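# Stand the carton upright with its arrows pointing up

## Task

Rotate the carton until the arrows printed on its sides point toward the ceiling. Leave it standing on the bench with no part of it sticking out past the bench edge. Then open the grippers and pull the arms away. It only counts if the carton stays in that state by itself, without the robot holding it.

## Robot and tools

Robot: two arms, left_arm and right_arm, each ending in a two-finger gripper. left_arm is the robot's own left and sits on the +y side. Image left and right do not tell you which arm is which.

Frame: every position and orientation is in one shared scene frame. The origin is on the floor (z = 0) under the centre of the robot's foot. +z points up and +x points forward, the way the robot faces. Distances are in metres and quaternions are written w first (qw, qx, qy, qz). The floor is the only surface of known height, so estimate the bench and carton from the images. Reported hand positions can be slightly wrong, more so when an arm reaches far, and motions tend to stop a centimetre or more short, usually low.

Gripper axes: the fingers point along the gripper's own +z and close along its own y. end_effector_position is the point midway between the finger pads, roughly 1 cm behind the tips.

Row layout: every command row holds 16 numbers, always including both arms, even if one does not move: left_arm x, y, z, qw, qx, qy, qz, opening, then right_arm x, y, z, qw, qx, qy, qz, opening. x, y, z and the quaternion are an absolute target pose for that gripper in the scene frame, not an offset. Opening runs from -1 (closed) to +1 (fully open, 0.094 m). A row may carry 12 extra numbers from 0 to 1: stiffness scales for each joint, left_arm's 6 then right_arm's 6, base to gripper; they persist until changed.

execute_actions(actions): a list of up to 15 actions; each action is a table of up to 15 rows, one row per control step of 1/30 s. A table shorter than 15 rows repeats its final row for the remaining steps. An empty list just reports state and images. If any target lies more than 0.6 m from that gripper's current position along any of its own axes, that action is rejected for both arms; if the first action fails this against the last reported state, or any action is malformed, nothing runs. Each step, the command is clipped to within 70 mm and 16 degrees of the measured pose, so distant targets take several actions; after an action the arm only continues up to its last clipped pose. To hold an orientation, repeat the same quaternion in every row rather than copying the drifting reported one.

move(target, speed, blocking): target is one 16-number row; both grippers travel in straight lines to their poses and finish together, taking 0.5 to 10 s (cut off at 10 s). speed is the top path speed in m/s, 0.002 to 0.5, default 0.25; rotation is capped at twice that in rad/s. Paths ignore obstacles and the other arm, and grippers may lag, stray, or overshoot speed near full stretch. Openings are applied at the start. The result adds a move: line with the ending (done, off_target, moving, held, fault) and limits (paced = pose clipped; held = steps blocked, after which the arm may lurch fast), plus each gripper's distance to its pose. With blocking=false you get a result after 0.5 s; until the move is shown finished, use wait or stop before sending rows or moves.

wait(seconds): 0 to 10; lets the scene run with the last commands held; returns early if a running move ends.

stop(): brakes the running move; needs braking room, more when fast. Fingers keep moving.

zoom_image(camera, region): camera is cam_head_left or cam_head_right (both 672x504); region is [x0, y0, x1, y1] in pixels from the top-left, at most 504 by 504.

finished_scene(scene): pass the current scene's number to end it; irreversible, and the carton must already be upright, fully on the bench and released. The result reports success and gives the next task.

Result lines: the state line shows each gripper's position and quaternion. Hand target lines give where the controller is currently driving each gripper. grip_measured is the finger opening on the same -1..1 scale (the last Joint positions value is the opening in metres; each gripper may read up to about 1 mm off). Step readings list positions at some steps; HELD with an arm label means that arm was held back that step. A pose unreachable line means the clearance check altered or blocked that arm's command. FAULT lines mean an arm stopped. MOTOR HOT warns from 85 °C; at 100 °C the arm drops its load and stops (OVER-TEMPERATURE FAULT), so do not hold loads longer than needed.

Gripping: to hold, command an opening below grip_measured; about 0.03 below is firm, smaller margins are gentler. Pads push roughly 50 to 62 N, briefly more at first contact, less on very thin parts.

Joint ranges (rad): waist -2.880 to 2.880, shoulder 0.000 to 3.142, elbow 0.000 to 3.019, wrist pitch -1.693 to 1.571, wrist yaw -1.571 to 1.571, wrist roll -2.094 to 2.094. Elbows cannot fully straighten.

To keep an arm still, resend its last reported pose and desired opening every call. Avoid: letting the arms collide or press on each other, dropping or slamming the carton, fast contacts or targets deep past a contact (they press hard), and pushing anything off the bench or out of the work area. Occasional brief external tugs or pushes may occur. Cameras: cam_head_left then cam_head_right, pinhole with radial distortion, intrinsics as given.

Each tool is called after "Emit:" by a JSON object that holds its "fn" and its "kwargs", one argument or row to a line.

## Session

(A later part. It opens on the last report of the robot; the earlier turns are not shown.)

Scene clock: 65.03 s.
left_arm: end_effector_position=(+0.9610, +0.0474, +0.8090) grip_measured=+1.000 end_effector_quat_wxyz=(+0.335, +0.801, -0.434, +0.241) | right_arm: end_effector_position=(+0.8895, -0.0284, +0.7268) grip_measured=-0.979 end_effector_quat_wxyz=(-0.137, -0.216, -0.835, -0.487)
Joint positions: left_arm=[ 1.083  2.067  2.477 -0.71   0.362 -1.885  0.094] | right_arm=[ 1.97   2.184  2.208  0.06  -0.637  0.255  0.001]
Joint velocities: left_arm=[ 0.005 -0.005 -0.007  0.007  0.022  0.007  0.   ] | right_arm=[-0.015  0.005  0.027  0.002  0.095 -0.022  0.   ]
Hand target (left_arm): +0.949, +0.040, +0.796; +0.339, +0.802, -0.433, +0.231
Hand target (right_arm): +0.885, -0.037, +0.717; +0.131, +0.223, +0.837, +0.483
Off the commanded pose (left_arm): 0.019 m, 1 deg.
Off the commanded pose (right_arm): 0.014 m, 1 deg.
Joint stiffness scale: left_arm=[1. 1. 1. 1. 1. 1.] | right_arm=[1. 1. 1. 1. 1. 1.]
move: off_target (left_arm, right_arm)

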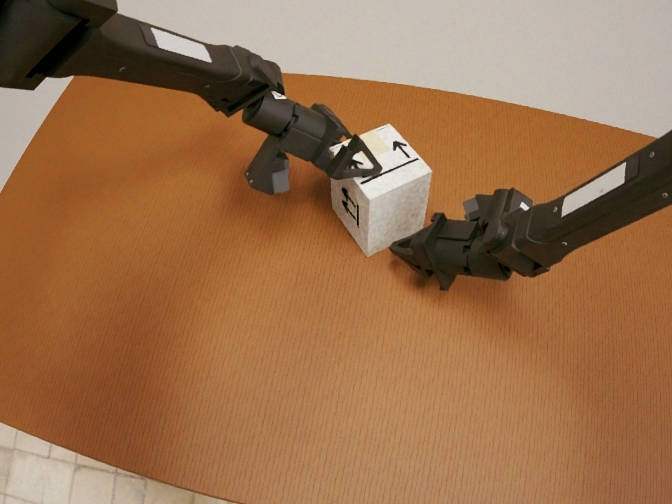

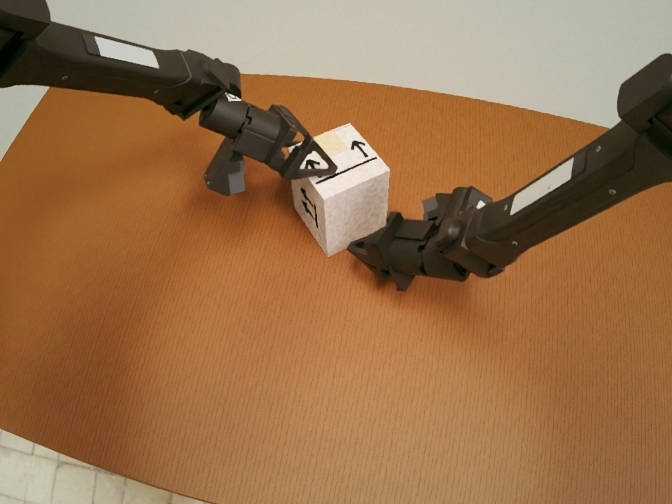

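Emit:
{"fn": "move", "kwargs": {
  "target": [0.95,0.04,0.795,0.339,0.802,-0.433,0.231,1,0.895,-0.022,0.702,0.231,0.4,0.768,0.443,-1],
  "speed": 0.1
}}

Emit:
{"fn": "move", "kwargs": {
  "target": [0.905,0.005,0.805,0.206,0.778,-0.496,0.323,1,0.91,-0.012,0.702,0.231,0.4,0.768,0.443,-1],
  "speed": 0.05
}}

Emit:
{"fn": "zoom_image", "kwargs": {
  "camera": "cam_head_left",
  "region": [300,110,520,310]
}}

Scene clock: 71.90 s.
left_arm: end_effector_position=(+0.9610, +0.0474, +0.8090) grip_measured=+1.000 end_effector_quat_wxyz=(+0.335, +0.801, -0.434, +0.241) | right_arm: end_effector_position=(+0.8909, -0.0298, +0.6987) grip_measured=-0.979 end_effector_quat_wxyz=(+0.224, +0.393, +0.778, +0.436)
Joint positions: left_arm=[ 1.083  2.067  2.477 -0.71   0.362 -1.885  0.094] | right_arm=[ 1.992  2.306  2.207  0.532 -0.421  0.654  0.001]
Joint velocities: left_arm=[ 0.005 -0.015 -0.007 -0.017 -0.022  0.022  0.   ] | right_arm=[ 0.005 -0.005  0.022  0.022  0.037  0.066  0.001]
Hand target (left_arm): +0.949, +0.040, +0.796; +0.339, +0.802, -0.433, +0.231
Hand target (right_arm): +0.895, -0.022, +0.702; +0.231, +0.398, +0.770, +0.442
Off the commanded pose (left_arm): 0.019 m, 1 deg.
Off the commanded pose (right_arm): 0.009 m, 2 deg.
Joint stiffness scale: left_arm=[1. 1. 1. 1. 1. 1.] | right_arm=[1. 1. 1. 1. 1. 1.]
move: off_target (left_arm)

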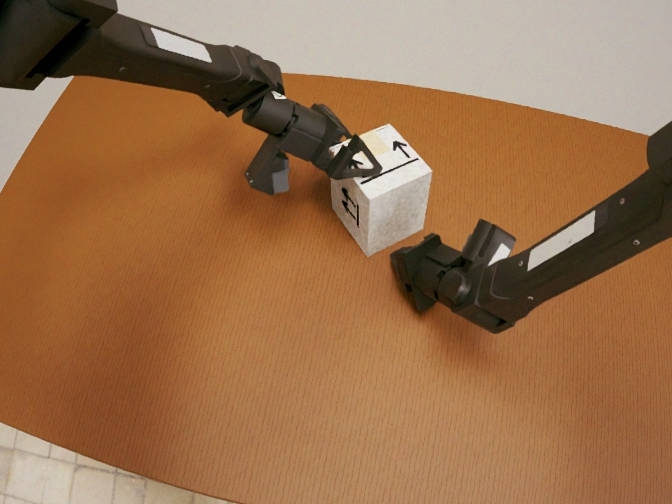

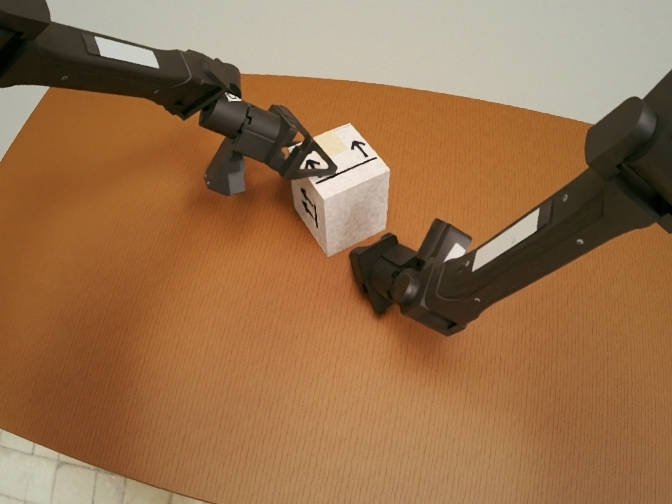

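Scene clock: 75.47 s.
left_arm: end_effector_position=(+0.9300, +0.0335, +0.8169) grip_measured=+1.000 end_effector_quat_wxyz=(+0.196, +0.789, -0.479, +0.331) | right_arm: end_effector_position=(+0.9107, -0.0276, +0.7022) grip_measured=-0.979 end_effector_quat_wxyz=(+0.240, +0.394, +0.773, +0.436)
Joint positions: left_arm=[ 1.053  1.893  1.941 -0.071  0.264 -1.763  0.094] | right_arm=[ 2.004  2.328  2.275  0.518 -0.406  0.655  0.001]
Joint velocities: left_arm=[ 0.005  0.005 -0.002 -0.007  0.007 -0.125  0.   ] | right_arm=[ 0.005 -0.005 -0.012 -0.012 -0.051  0.007 -0.001]
Hand target (left_arm): +0.903, +0.006, +0.807; +0.206, +0.780, -0.496, +0.322
Hand target (right_arm): +0.909, -0.013, +0.703; +0.231, +0.400, +0.768, +0.443
Off the commanded pose (left_arm): 0.040 m, 3 deg.
Off the commanded pose (right_arm): 0.016 m, 2 deg.
Joint stiffness scale: left_arm=[1. 1. 1. 1. 1. 1.] | right_arm=[1. 1. 1. 1. 1. 1.]
move: off_target (left_arm, right_arm)

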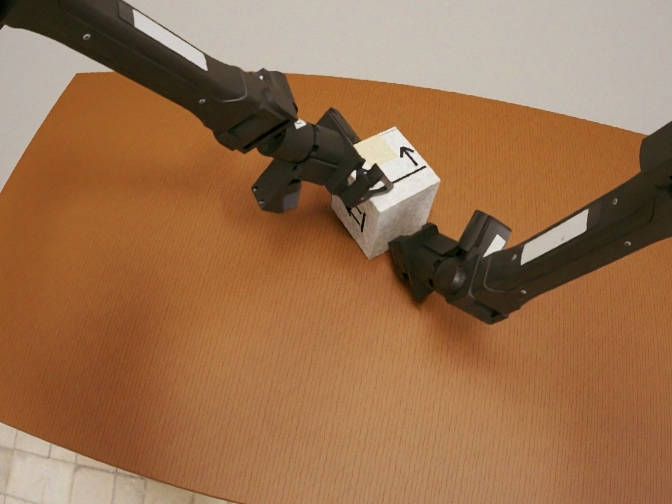

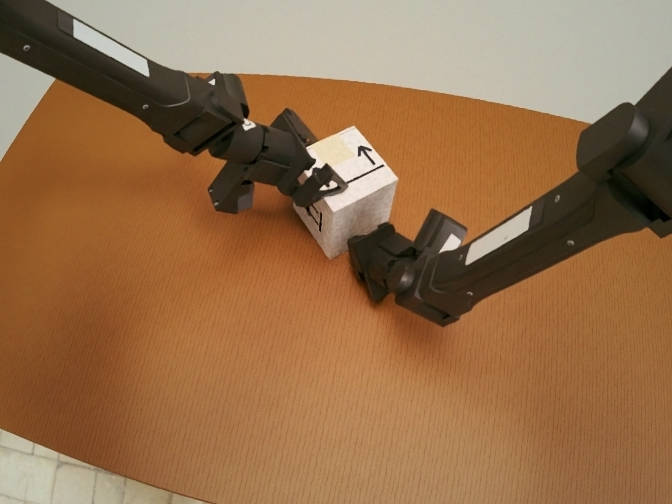

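Region (300, 110, 520, 310) of cam_head_left's 672x504 image, scaled by 2.291, with more detail than that image has; it fills the top 458 rows of this view, and the rest is white.

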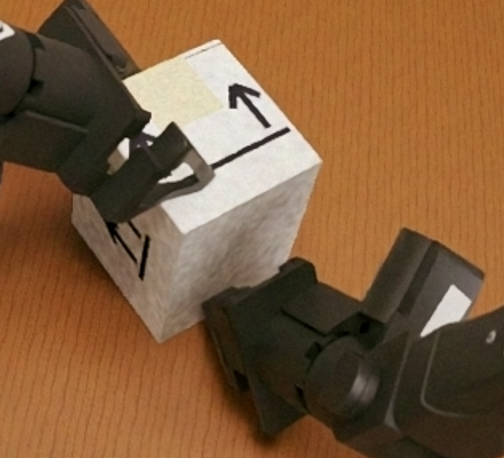

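Emit:
{"fn": "move", "kwargs": {
  "target": [0.865,-0.022,0.815,0.102,0.745,-0.534,0.385,1,0.91,-0.012,0.702,0.231,0.4,0.768,0.443,-1],
  "speed": 0.04
}}

Emit:
{"fn": "zoom_image", "kwargs": {
  "camera": "cam_head_left",
  "region": [300,110,520,310]
}}

Scene clock: 81.87 s.
left_arm: end_effector_position=(+0.8807, +0.0049, +0.8169) grip_measured=+1.000 end_effector_quat_wxyz=(-0.089, -0.750, +0.531, -0.384) | right_arm: end_effector_position=(+0.9124, -0.0260, +0.7025) grip_measured=-0.979 end_effector_quat_wxyz=(+0.241, +0.395, +0.772, +0.436)
Joint positions: left_arm=[ 1.026  1.909  1.71   0.349  0.205 -1.591  0.094] | right_arm=[ 2.007  2.331  2.283  0.516 -0.402  0.655  0.001]
Joint velocities: left_arm=[-0.015 -0.005 -0.007  0.007  0.022  0.037  0.   ] | right_arm=[ 0.015 -0.005 -0.012  0.007  0.037 -0.066 -0.002]
Hand target (left_arm): +0.865, -0.021, +0.816; +0.102, +0.746, -0.534, +0.385
Hand target (right_arm): +0.910, -0.012, +0.703; +0.231, +0.400, +0.768, +0.443
Off the commanded pose (left_arm): 0.031 m, 2 deg.
Off the commanded pose (right_arm): 0.014 m, 2 deg.
Joint stiffness scale: left_arm=[1. 1. 1. 1. 1. 1.] | right_arm=[1. 1. 1. 1. 1. 1.]
move: off_target (left_arm, right_arm)

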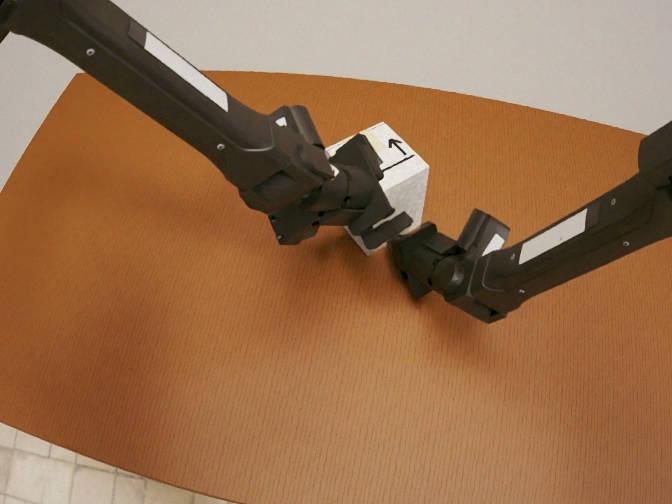

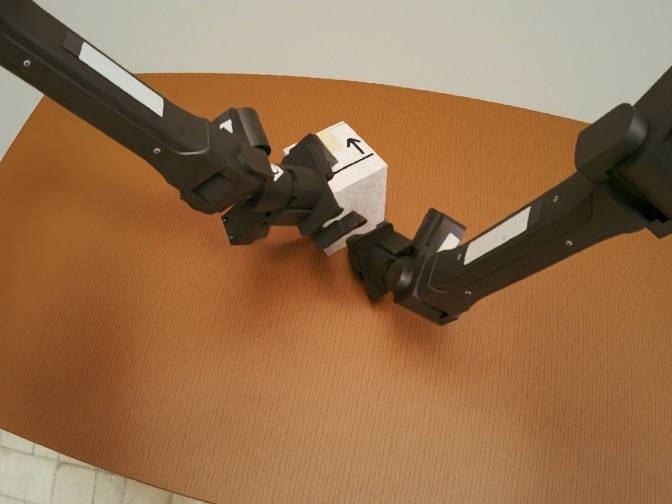

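Region (300, 110, 520, 310) of cam_head_left's 672x504 image, scaled by 2.291, with more detail than that image has; it fills the top 458 rows of this view, and the rest is white.

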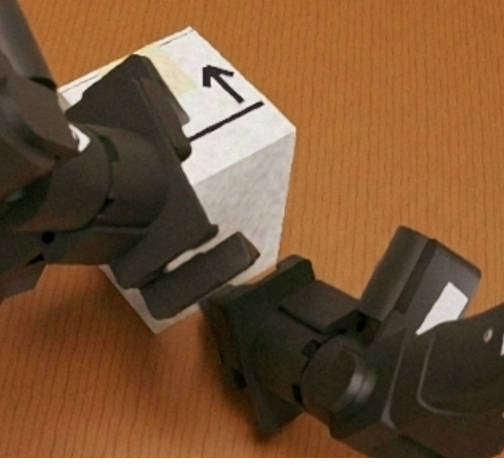

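Emit:
{"fn": "move", "kwargs": {
  "target": [0.93,0.04,0.86,0.177,0.82,-0.426,0.34,-1,0.905,-0.017,0.702,0.231,0.4,0.768,0.443,-1],
  "speed": 0.15
}}

Emit:
{"fn": "move", "kwargs": {
  "target": [1.025,0.075,0.83,0.177,0.82,-0.426,0.34,-1,0.905,-0.017,0.702,0.231,0.4,0.768,0.443,-1],
  "speed": 0.15
}}

Emit:
{"fn": "move", "kwargs": {
  "target": [1.02,0.075,0.755,0.177,0.82,-0.426,0.34,-1,0.905,-0.017,0.702,0.231,0.4,0.768,0.443,-1],
  "speed": 0.06
}}

Emit:
{"fn": "zoom_image", "kwargs": {
  "camera": "cam_head_right",
  "region": [210,70,450,290]
}}

Scene clock: 88.23 s.
left_arm: end_effector_position=(+0.9117, +0.0319, +0.8473) grip_measured=-0.995 end_effector_quat_wxyz=(-0.182, -0.819, +0.433, -0.331) | right_arm: end_effector_position=(+0.9124, -0.0253, +0.7032) grip_measured=-0.979 end_effector_quat_wxyz=(+0.240, +0.395, +0.771, +0.439)
Joint positions: left_arm=[ 1.026  1.801  1.738  0.102  0.205 -1.869  0.   ] | right_arm=[ 2.007  2.331  2.283  0.516 -0.408  0.658  0.001]
Joint velocities: left_arm=[ 0.015 -0.024 -0.007 -0.007 -0.007 -0.022 -0.   ] | right_arm=[-0.005 -0.005 -0.002 -0.007 -0.037 -0.051  0.   ]
Hand target (left_arm): +0.930, +0.039, +0.860; +0.177, +0.819, -0.426, +0.340
Hand target (right_arm): +0.905, -0.017, +0.702; +0.231, +0.400, +0.768, +0.443
Off the commanded pose (left_arm): 0.024 m, 1 deg.
Off the commanded pose (right_arm): 0.011 m, 1 deg.
Joint stiffness scale: left_arm=[1. 1. 1. 1. 1. 1.] | right_arm=[1. 1. 1. 1. 1. 1.]
move: off_target (left_arm, right_arm)

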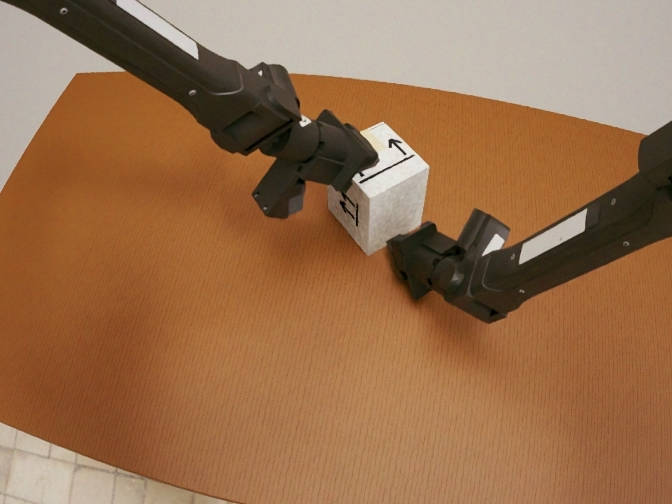

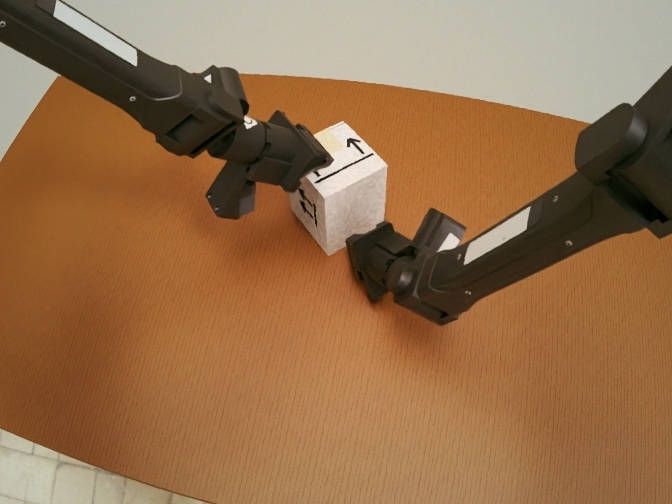

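Scene clock: 89.70 s.
left_arm: end_effector_position=(+1.0354, +0.0715, +0.8499) grip_measured=-0.995 end_effector_quat_wxyz=(-0.176, -0.816, +0.426, -0.350) | right_arm: end_effector_position=(+0.9124, -0.0253, +0.7032) grip_measured=-0.979 end_effector_quat_wxyz=(+0.240, +0.395, +0.771, +0.439)
Joint positions: left_arm=[ 1.038  1.908  2.209 -0.224  0.238 -1.876  0.   ] | right_arm=[ 2.007  2.331  2.283  0.516 -0.408  0.658  0.001]
Joint velocities: left_arm=[ 0.005  0.015  0.017 -0.022  0.022 -0.007 -0.   ] | right_arm=[ 0.015 -0.005 -0.007 -0.022  0.022 -0.007 -0.002]
Hand target (left_arm): +1.025, +0.075, +0.830; +0.176, +0.820, -0.425, +0.340
Hand target (right_arm): +0.905, -0.017, +0.702; +0.231, +0.400, +0.768, +0.443
Off the commanded pose (left_arm): 0.023 m, 1 deg.
Off the commanded pose (right_arm): 0.011 m, 1 deg.
Joint stiffness scale: left_arm=[1. 1. 1. 1. 1. 1.] | right_arm=[1. 1. 1. 1. 1. 1.]
move: off_target (left_arm, right_arm)

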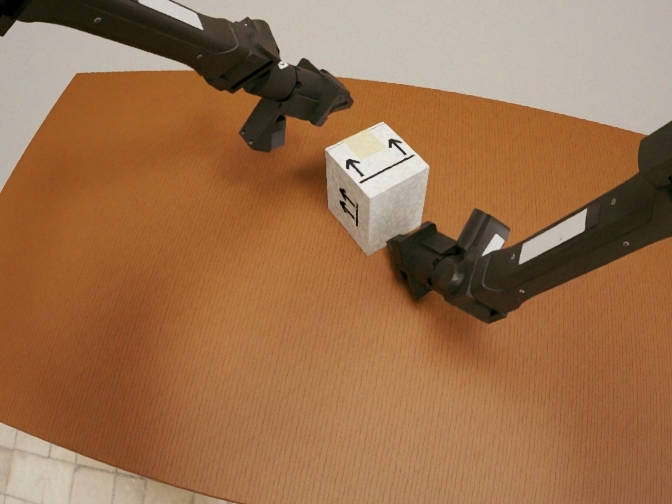

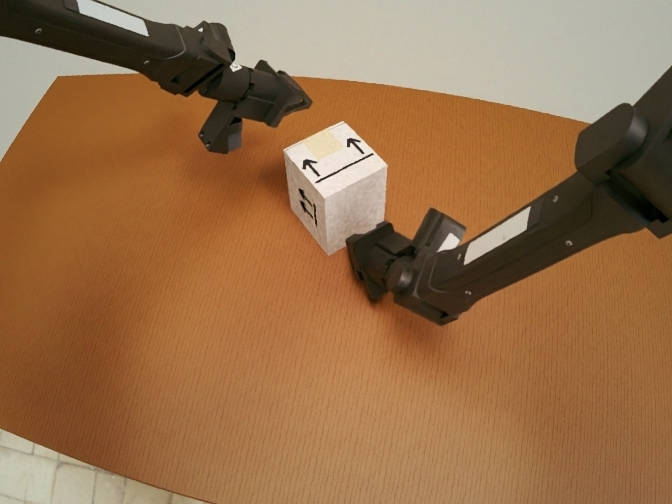

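Scene clock: 91.77 s.
left_arm: end_effector_position=(+1.0306, +0.0693, +0.7735) grip_measured=-0.995 end_effector_quat_wxyz=(-0.178, -0.816, +0.426, -0.348) | right_arm: end_effector_position=(+0.9124, -0.0253, +0.7032) grip_measured=-0.979 end_effector_quat_wxyz=(+0.240, +0.395, +0.771, +0.439)
Joint positions: left_arm=[ 1.091  2.181  2.614 -0.359  0.29  -1.881  0.   ] | right_arm=[ 2.007  2.331  2.283  0.516 -0.408  0.658  0.001]
Joint velocities: left_arm=[ 0.005 -0.015  0.027 -0.042  0.066  0.022  0.001] | right_arm=[-0.015 -0.015 -0.037  0.007  0.066 -0.007  0.001]
Hand target (left_arm): +1.019, +0.077, +0.756; +0.176, +0.820, -0.425, +0.340
Hand target (right_arm): +0.905, -0.017, +0.702; +0.231, +0.400, +0.768, +0.443
Off the commanded pose (left_arm): 0.022 m, 1 deg.
Off the commanded pose (right_arm): 0.011 m, 1 deg.
Joint stiffness scale: left_arm=[1. 1. 1. 1. 1. 1.] | right_arm=[1. 1. 1. 1. 1. 1.]
move: off_target (left_arm, right_arm)

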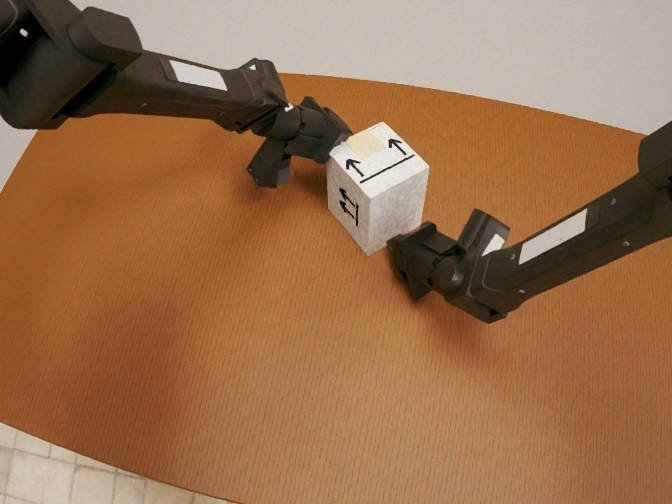

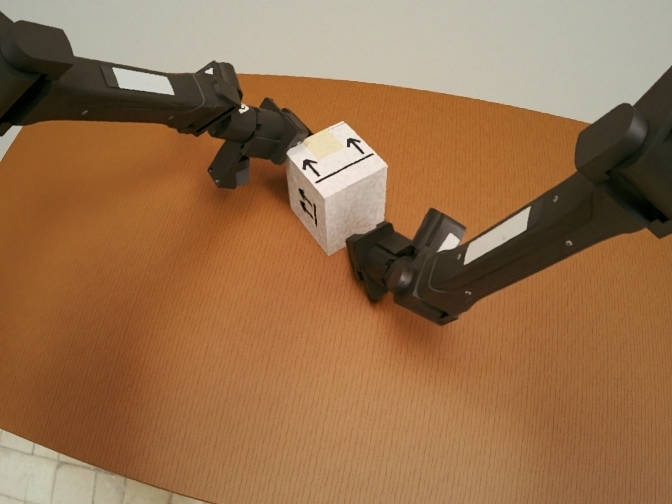

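Region (210, 70, 450, 290) of cam_head_right's 672x504 image, scaled by 2.100, with more detail than that image has; it fills the top 462 rows of this view, and the rest is white.

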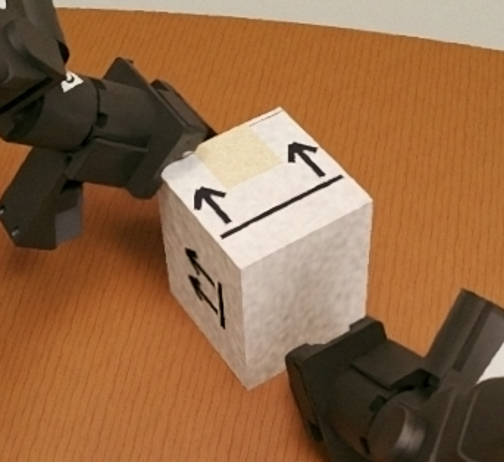

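Now pull along the arc.

Emit:
{"fn": "move", "kwargs": {
  "target": [0.95,0.015,0.80,0.177,0.82,-0.426,0.34,-1,0.91,-0.012,0.702,0.231,0.4,0.768,0.443,-1],
  "speed": 0.04
}}

Emit:
{"fn": "zoom_image", "kwargs": {
  "camera": "cam_head_right",
  "region": [210,70,450,290]
}}

Scene clock: 96.47 s.
left_arm: end_effector_position=(+0.9694, +0.0461, +0.7997) grip_measured=-0.995 end_effector_quat_wxyz=(-0.152, -0.823, +0.423, -0.348) | right_arm: end_effector_position=(+0.9079, -0.0324, +0.6965) grip_measured=-0.979 end_effector_quat_wxyz=(+0.240, +0.398, +0.774, +0.430)
Joint positions: left_arm=[ 1.056  1.96   2.059  0.012  0.217 -1.88   0.   ] | right_arm=[ 1.998  2.335  2.283  0.516 -0.398  0.658  0.001]
Joint velocities: left_arm=[-0.015  0.005 -0.007  0.007  0.037  0.007  0.001] | right_arm=[-0.005 -0.015 -0.002  0.002 -0.007  0.081  0.   ]
Hand target (left_arm): +0.949, +0.015, +0.801; +0.177, +0.819, -0.427, +0.340
Hand target (right_arm): +0.910, -0.012, +0.703; +0.231, +0.400, +0.768, +0.443
Off the commanded pose (left_arm): 0.037 m, 3 deg.
Off the commanded pose (right_arm): 0.021 m, 2 deg.
Joint stiffness scale: left_arm=[1. 1. 1. 1. 1. 1.] | right_arm=[1. 1. 1. 1. 1. 1.]
move: off_target (left_arm, right_arm)

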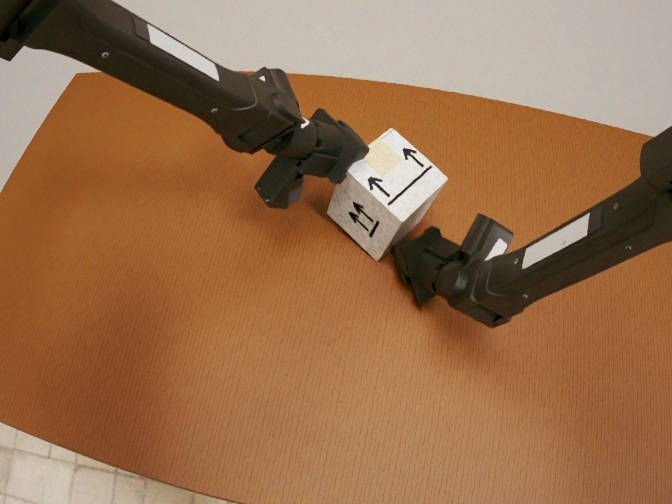

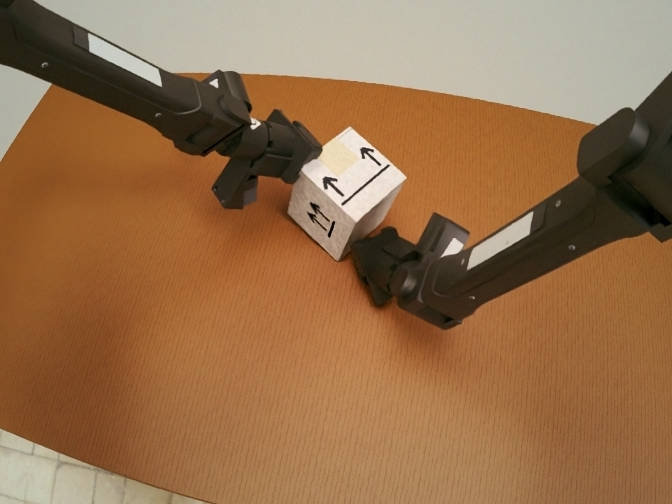

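Region (210, 70, 450, 290) of cam_head_right's 672x504 image, scaled by 2.100, with more detail than that image has; it fills the top 462 rows of this view, and the rest is white.

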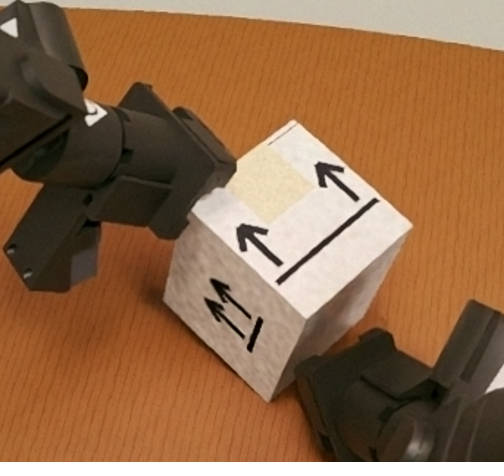

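Emit:
{"fn": "move", "kwargs": {
  "target": [0.93,-0.025,0.805,0.177,0.82,-0.426,0.34,-1,0.91,-0.012,0.702,0.231,0.4,0.768,0.443,-1],
  "speed": 0.03
}}

Emit:
{"fn": "zoom_image", "kwargs": {
  "camera": "cam_head_right",
  "region": [230,80,470,300]
}}

Scene clock: 101.33 s.
left_arm: end_effector_position=(+0.9601, +0.0229, +0.8069) grip_measured=-0.995 end_effector_quat_wxyz=(-0.142, -0.824, +0.423, -0.350) | right_arm: end_effector_position=(+0.9057, -0.0321, +0.6948) grip_measured=-0.979 end_effector_quat_wxyz=(+0.238, +0.399, +0.775, +0.429)
Joint positions: left_arm=[ 1.022  1.959  2.007  0.076  0.172 -1.873  0.   ] | right_arm=[ 1.997  2.337  2.283  0.514 -0.396  0.658  0.001]
Joint velocities: left_arm=[-0.005  0.005 -0.002 -0.007 -0.007 -0.066 -0.   ] | right_arm=[-0.005 -0.015  0.007  0.017 -0.037  0.007  0.001]
Hand target (left_arm): +0.930, -0.024, +0.807; +0.177, +0.819, -0.427, +0.340
Hand target (right_arm): +0.909, -0.013, +0.703; +0.231, +0.400, +0.768, +0.443
Off the commanded pose (left_arm): 0.057 m, 4 deg.
Off the commanded pose (right_arm): 0.022 m, 2 deg.
Joint stiffness scale: left_arm=[1. 1. 1. 1. 1. 1.] | right_arm=[1. 1. 1. 1. 1. 1.]
move: off_target (left_arm, right_arm)

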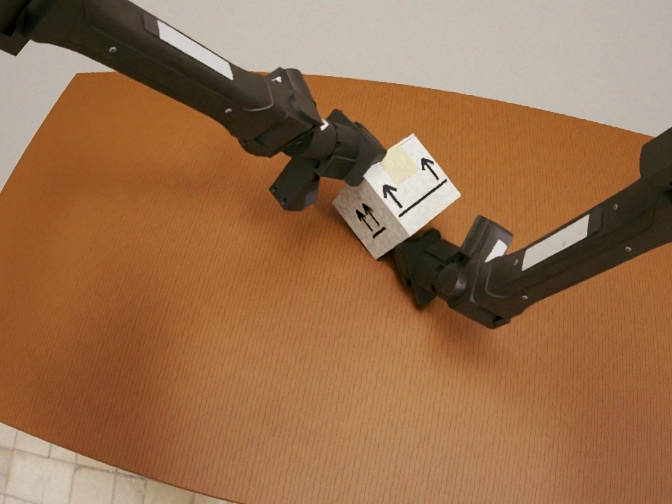

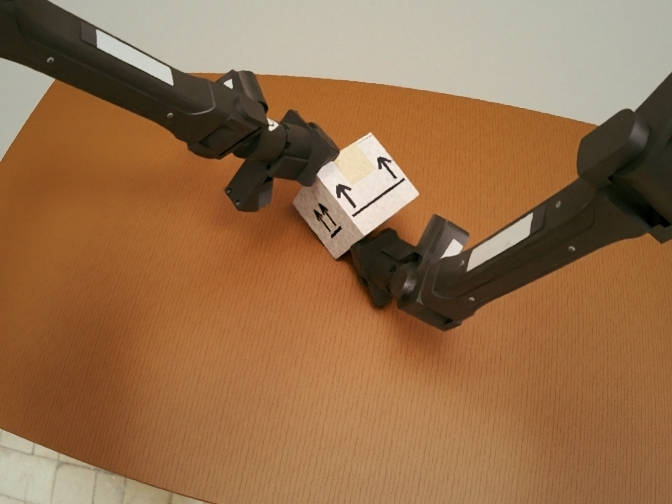

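Region (230, 80, 470, 300) of cam_head_right's 672x504 image, scaled by 2.100, with more detail than that image has; it fills the top 462 rows of this view, and the rest is white.

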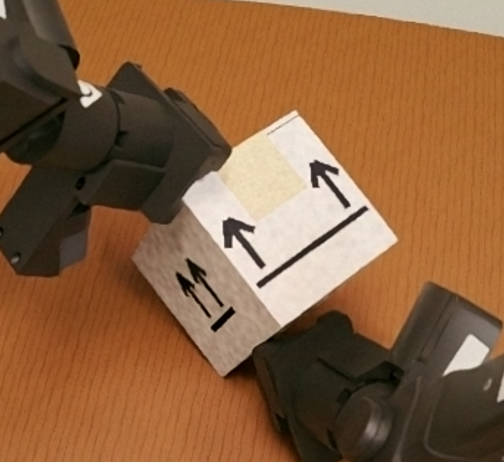

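Emit:
{"fn": "move", "kwargs": {
  "target": [0.905,-0.045,0.815,0.177,0.82,-0.426,0.34,-1,0.905,-0.017,0.702,0.231,0.4,0.768,0.443,-1],
  "speed": 0.03
}}

Emit:
{"fn": "zoom_image", "kwargs": {
  "camera": "cam_head_right",
  "region": [230,80,470,300]
}}

Scene clock: 107.33 s.
left_arm: end_effector_position=(+0.9357, -0.0045, +0.8172) grip_measured=-0.995 end_effector_quat_wxyz=(-0.145, -0.823, +0.422, -0.352) | right_arm: end_effector_position=(+0.8885, -0.0359, +0.6816) grip_measured=-0.979 end_effector_quat_wxyz=(+0.229, +0.399, +0.780, +0.423)
Joint positions: left_arm=[ 0.991  1.947  1.91   0.161  0.149 -1.871  0.   ] | right_arm=[ 1.982  2.352  2.278  0.514 -0.4    0.658  0.001]
Joint velocities: left_arm=[ 0.005 -0.024 -0.012  0.002 -0.022 -0.007 -0.001] | right_arm=[ 0.005 -0.005  0.002 -0.007  0.037 -0.037 -0.001]
Hand target (left_arm): +0.904, -0.044, +0.816; +0.177, +0.819, -0.427, +0.340
Hand target (right_arm): +0.905, -0.017, +0.701; +0.231, +0.400, +0.768, +0.443
Off the commanded pose (left_arm): 0.051 m, 4 deg.
Off the commanded pose (right_arm): 0.032 m, 3 deg.
Joint stiffness scale: left_arm=[1. 1. 1. 1. 1. 1.] | right_arm=[1. 1. 1. 1. 1. 1.]
move: off_target (left_arm, right_arm)

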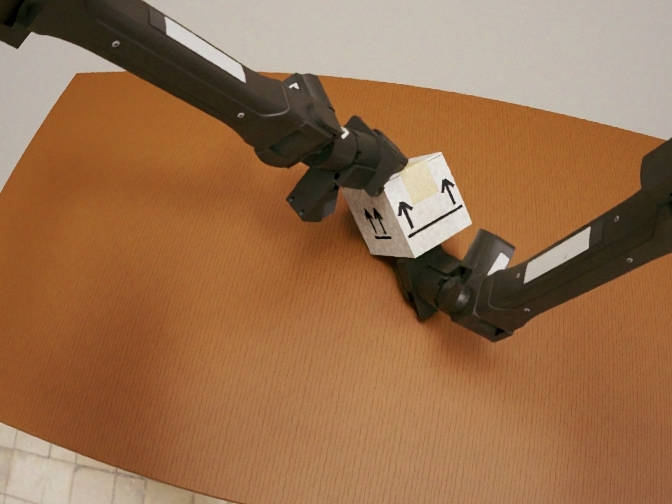

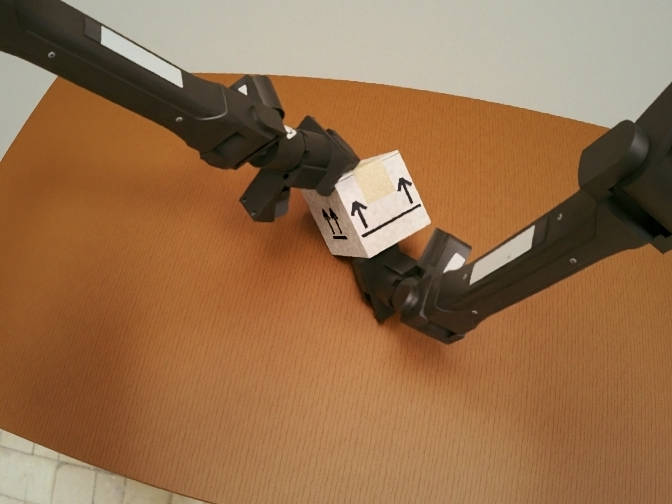

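Region (230, 80, 470, 300) of cam_head_right's 672x504 image, scaled by 2.100, with more detail than that image has; it fills the top 462 rows of this view, and the rest is white.

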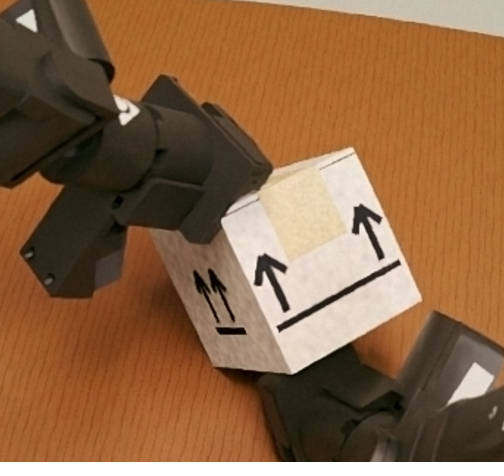

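Past balance, resting on the right hand. Withdraw it slowly.

Emit:
{"fn": "move", "kwargs": {
  "target": [0.915,-0.03,0.825,0.177,0.82,-0.426,0.34,-1,0.77,-0.11,0.70,0.231,0.4,0.768,0.443,-1],
  "speed": 0.04
}}

Scene clock: 112.70 s.
left_arm: end_effector_position=(+0.9128, -0.0133, +0.8128) grip_measured=-0.995 end_effector_quat_wxyz=(-0.164, -0.823, +0.429, -0.334) | right_arm: end_effector_position=(+0.7649, -0.0963, +0.6940) grip_measured=-0.980 end_effector_quat_wxyz=(+0.223, +0.396, +0.772, +0.444)
Joint positions: left_arm=[ 0.991  1.946  1.878  0.139  0.149 -1.871  0.   ] | right_arm=[ 1.862  2.247  1.836  0.883 -0.552  0.735  0.001]
Joint velocities: left_arm=[-0.024  0.005 -0.002  0.002 -0.037 -0.037 -0.   ] | right_arm=[-0.024 -0.015 -0.002 -0.007  0.007  0.007  0.   ]
Hand target (left_arm): +0.915, -0.030, +0.825; +0.177, +0.819, -0.426, +0.340
Hand target (right_arm): +0.769, -0.107, +0.697; +0.230, +0.398, +0.769, +0.443
Off the commanded pose (left_arm): 0.021 m, 2 deg.
Off the commanded pose (right_arm): 0.016 m, 1 deg.
Joint stiffness scale: left_arm=[1. 1. 1. 1. 1. 1.] | right_arm=[1. 1. 1. 1. 1. 1.]
move: off_target (left_arm, right_arm)

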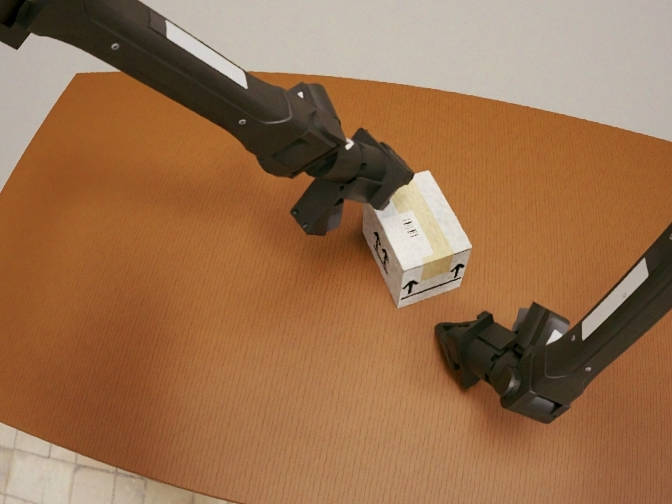

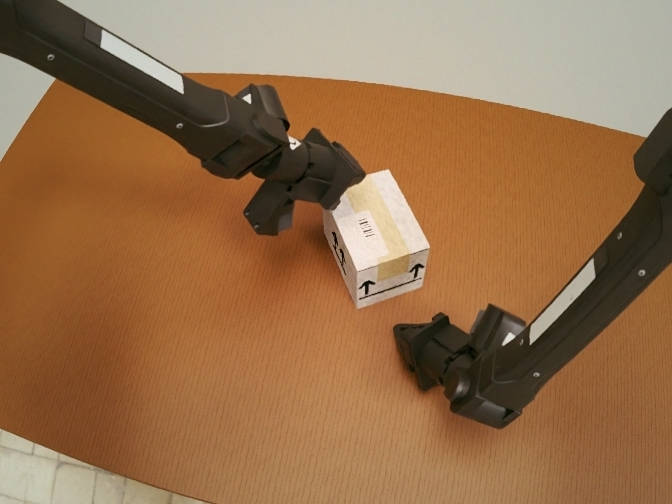

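Emit:
{"fn": "move", "kwargs": {
  "target": [0.8,0.18,0.95,0.177,0.82,-0.426,0.34,-1,0.65,-0.22,0.8,0.231,0.4,0.768,0.443,-1]
}}

Scene clock: 114.97 s.
left_arm: end_effector_position=(+0.7905, +0.1684, +0.9475) grip_measured=-0.995 end_effector_quat_wxyz=(+0.186, +0.820, -0.427, +0.333) | right_arm: end_effector_position=(+0.6474, -0.2182, +0.7897) grip_measured=-0.980 end_effector_quat_wxyz=(+0.230, +0.393, +0.774, +0.439)
Joint positions: left_arm=[ 1.225  1.377  1.099  0.321  0.412 -1.891  0.   ] | right_arm=[ 1.664  2.043  1.28   1.314 -0.715  0.846  0.001]
Joint velocities: left_arm=[-0.015  0.005 -0.012 -0.007 -0.022  0.007 -0.   ] | right_arm=[-0.015  0.005 -0.017  0.007 -0.007 -0.022  0.   ]
Hand target (left_arm): +0.800, +0.178, +0.954; +0.177, +0.821, -0.424, +0.340
Hand target (right_arm): +0.647, -0.217, +0.798; +0.230, +0.397, +0.770, +0.443
Off the commanded pose (left_arm): 0.015 m, 1 deg.
Off the commanded pose (right_arm): 0.011 m, 1 deg.
Joint stiffness scale: left_arm=[1. 1. 1. 1. 1. 1.] | right_arm=[1. 1. 1. 1. 1. 1.]
move: off_target (left_arm, right_arm)

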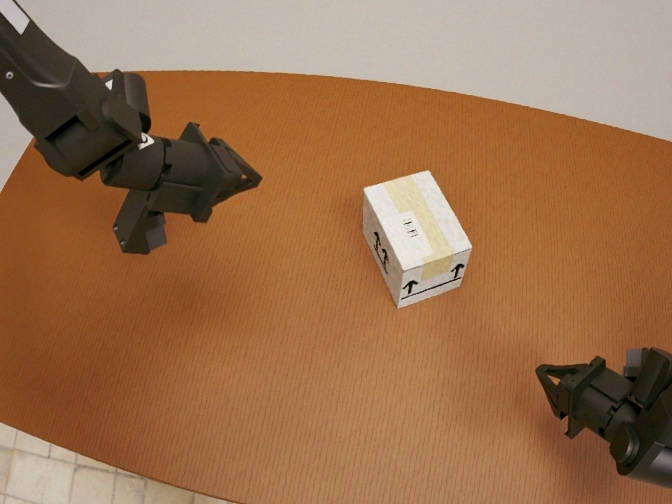

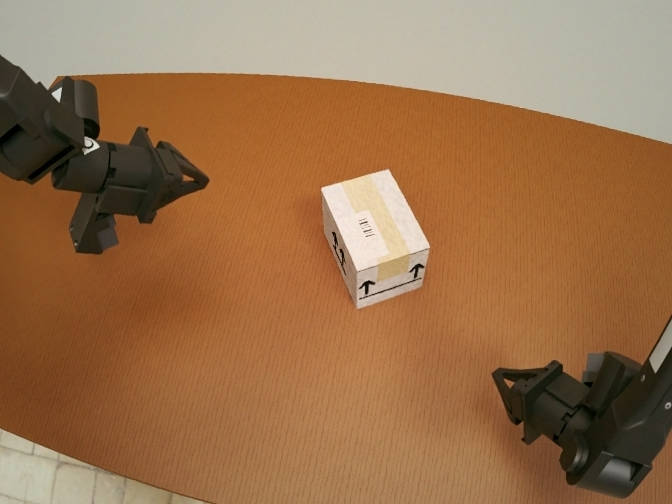

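Emit:
{"fn": "finished_scene", "kwargs": {
  "scene": 2
}}

The scene is finished: the task was done.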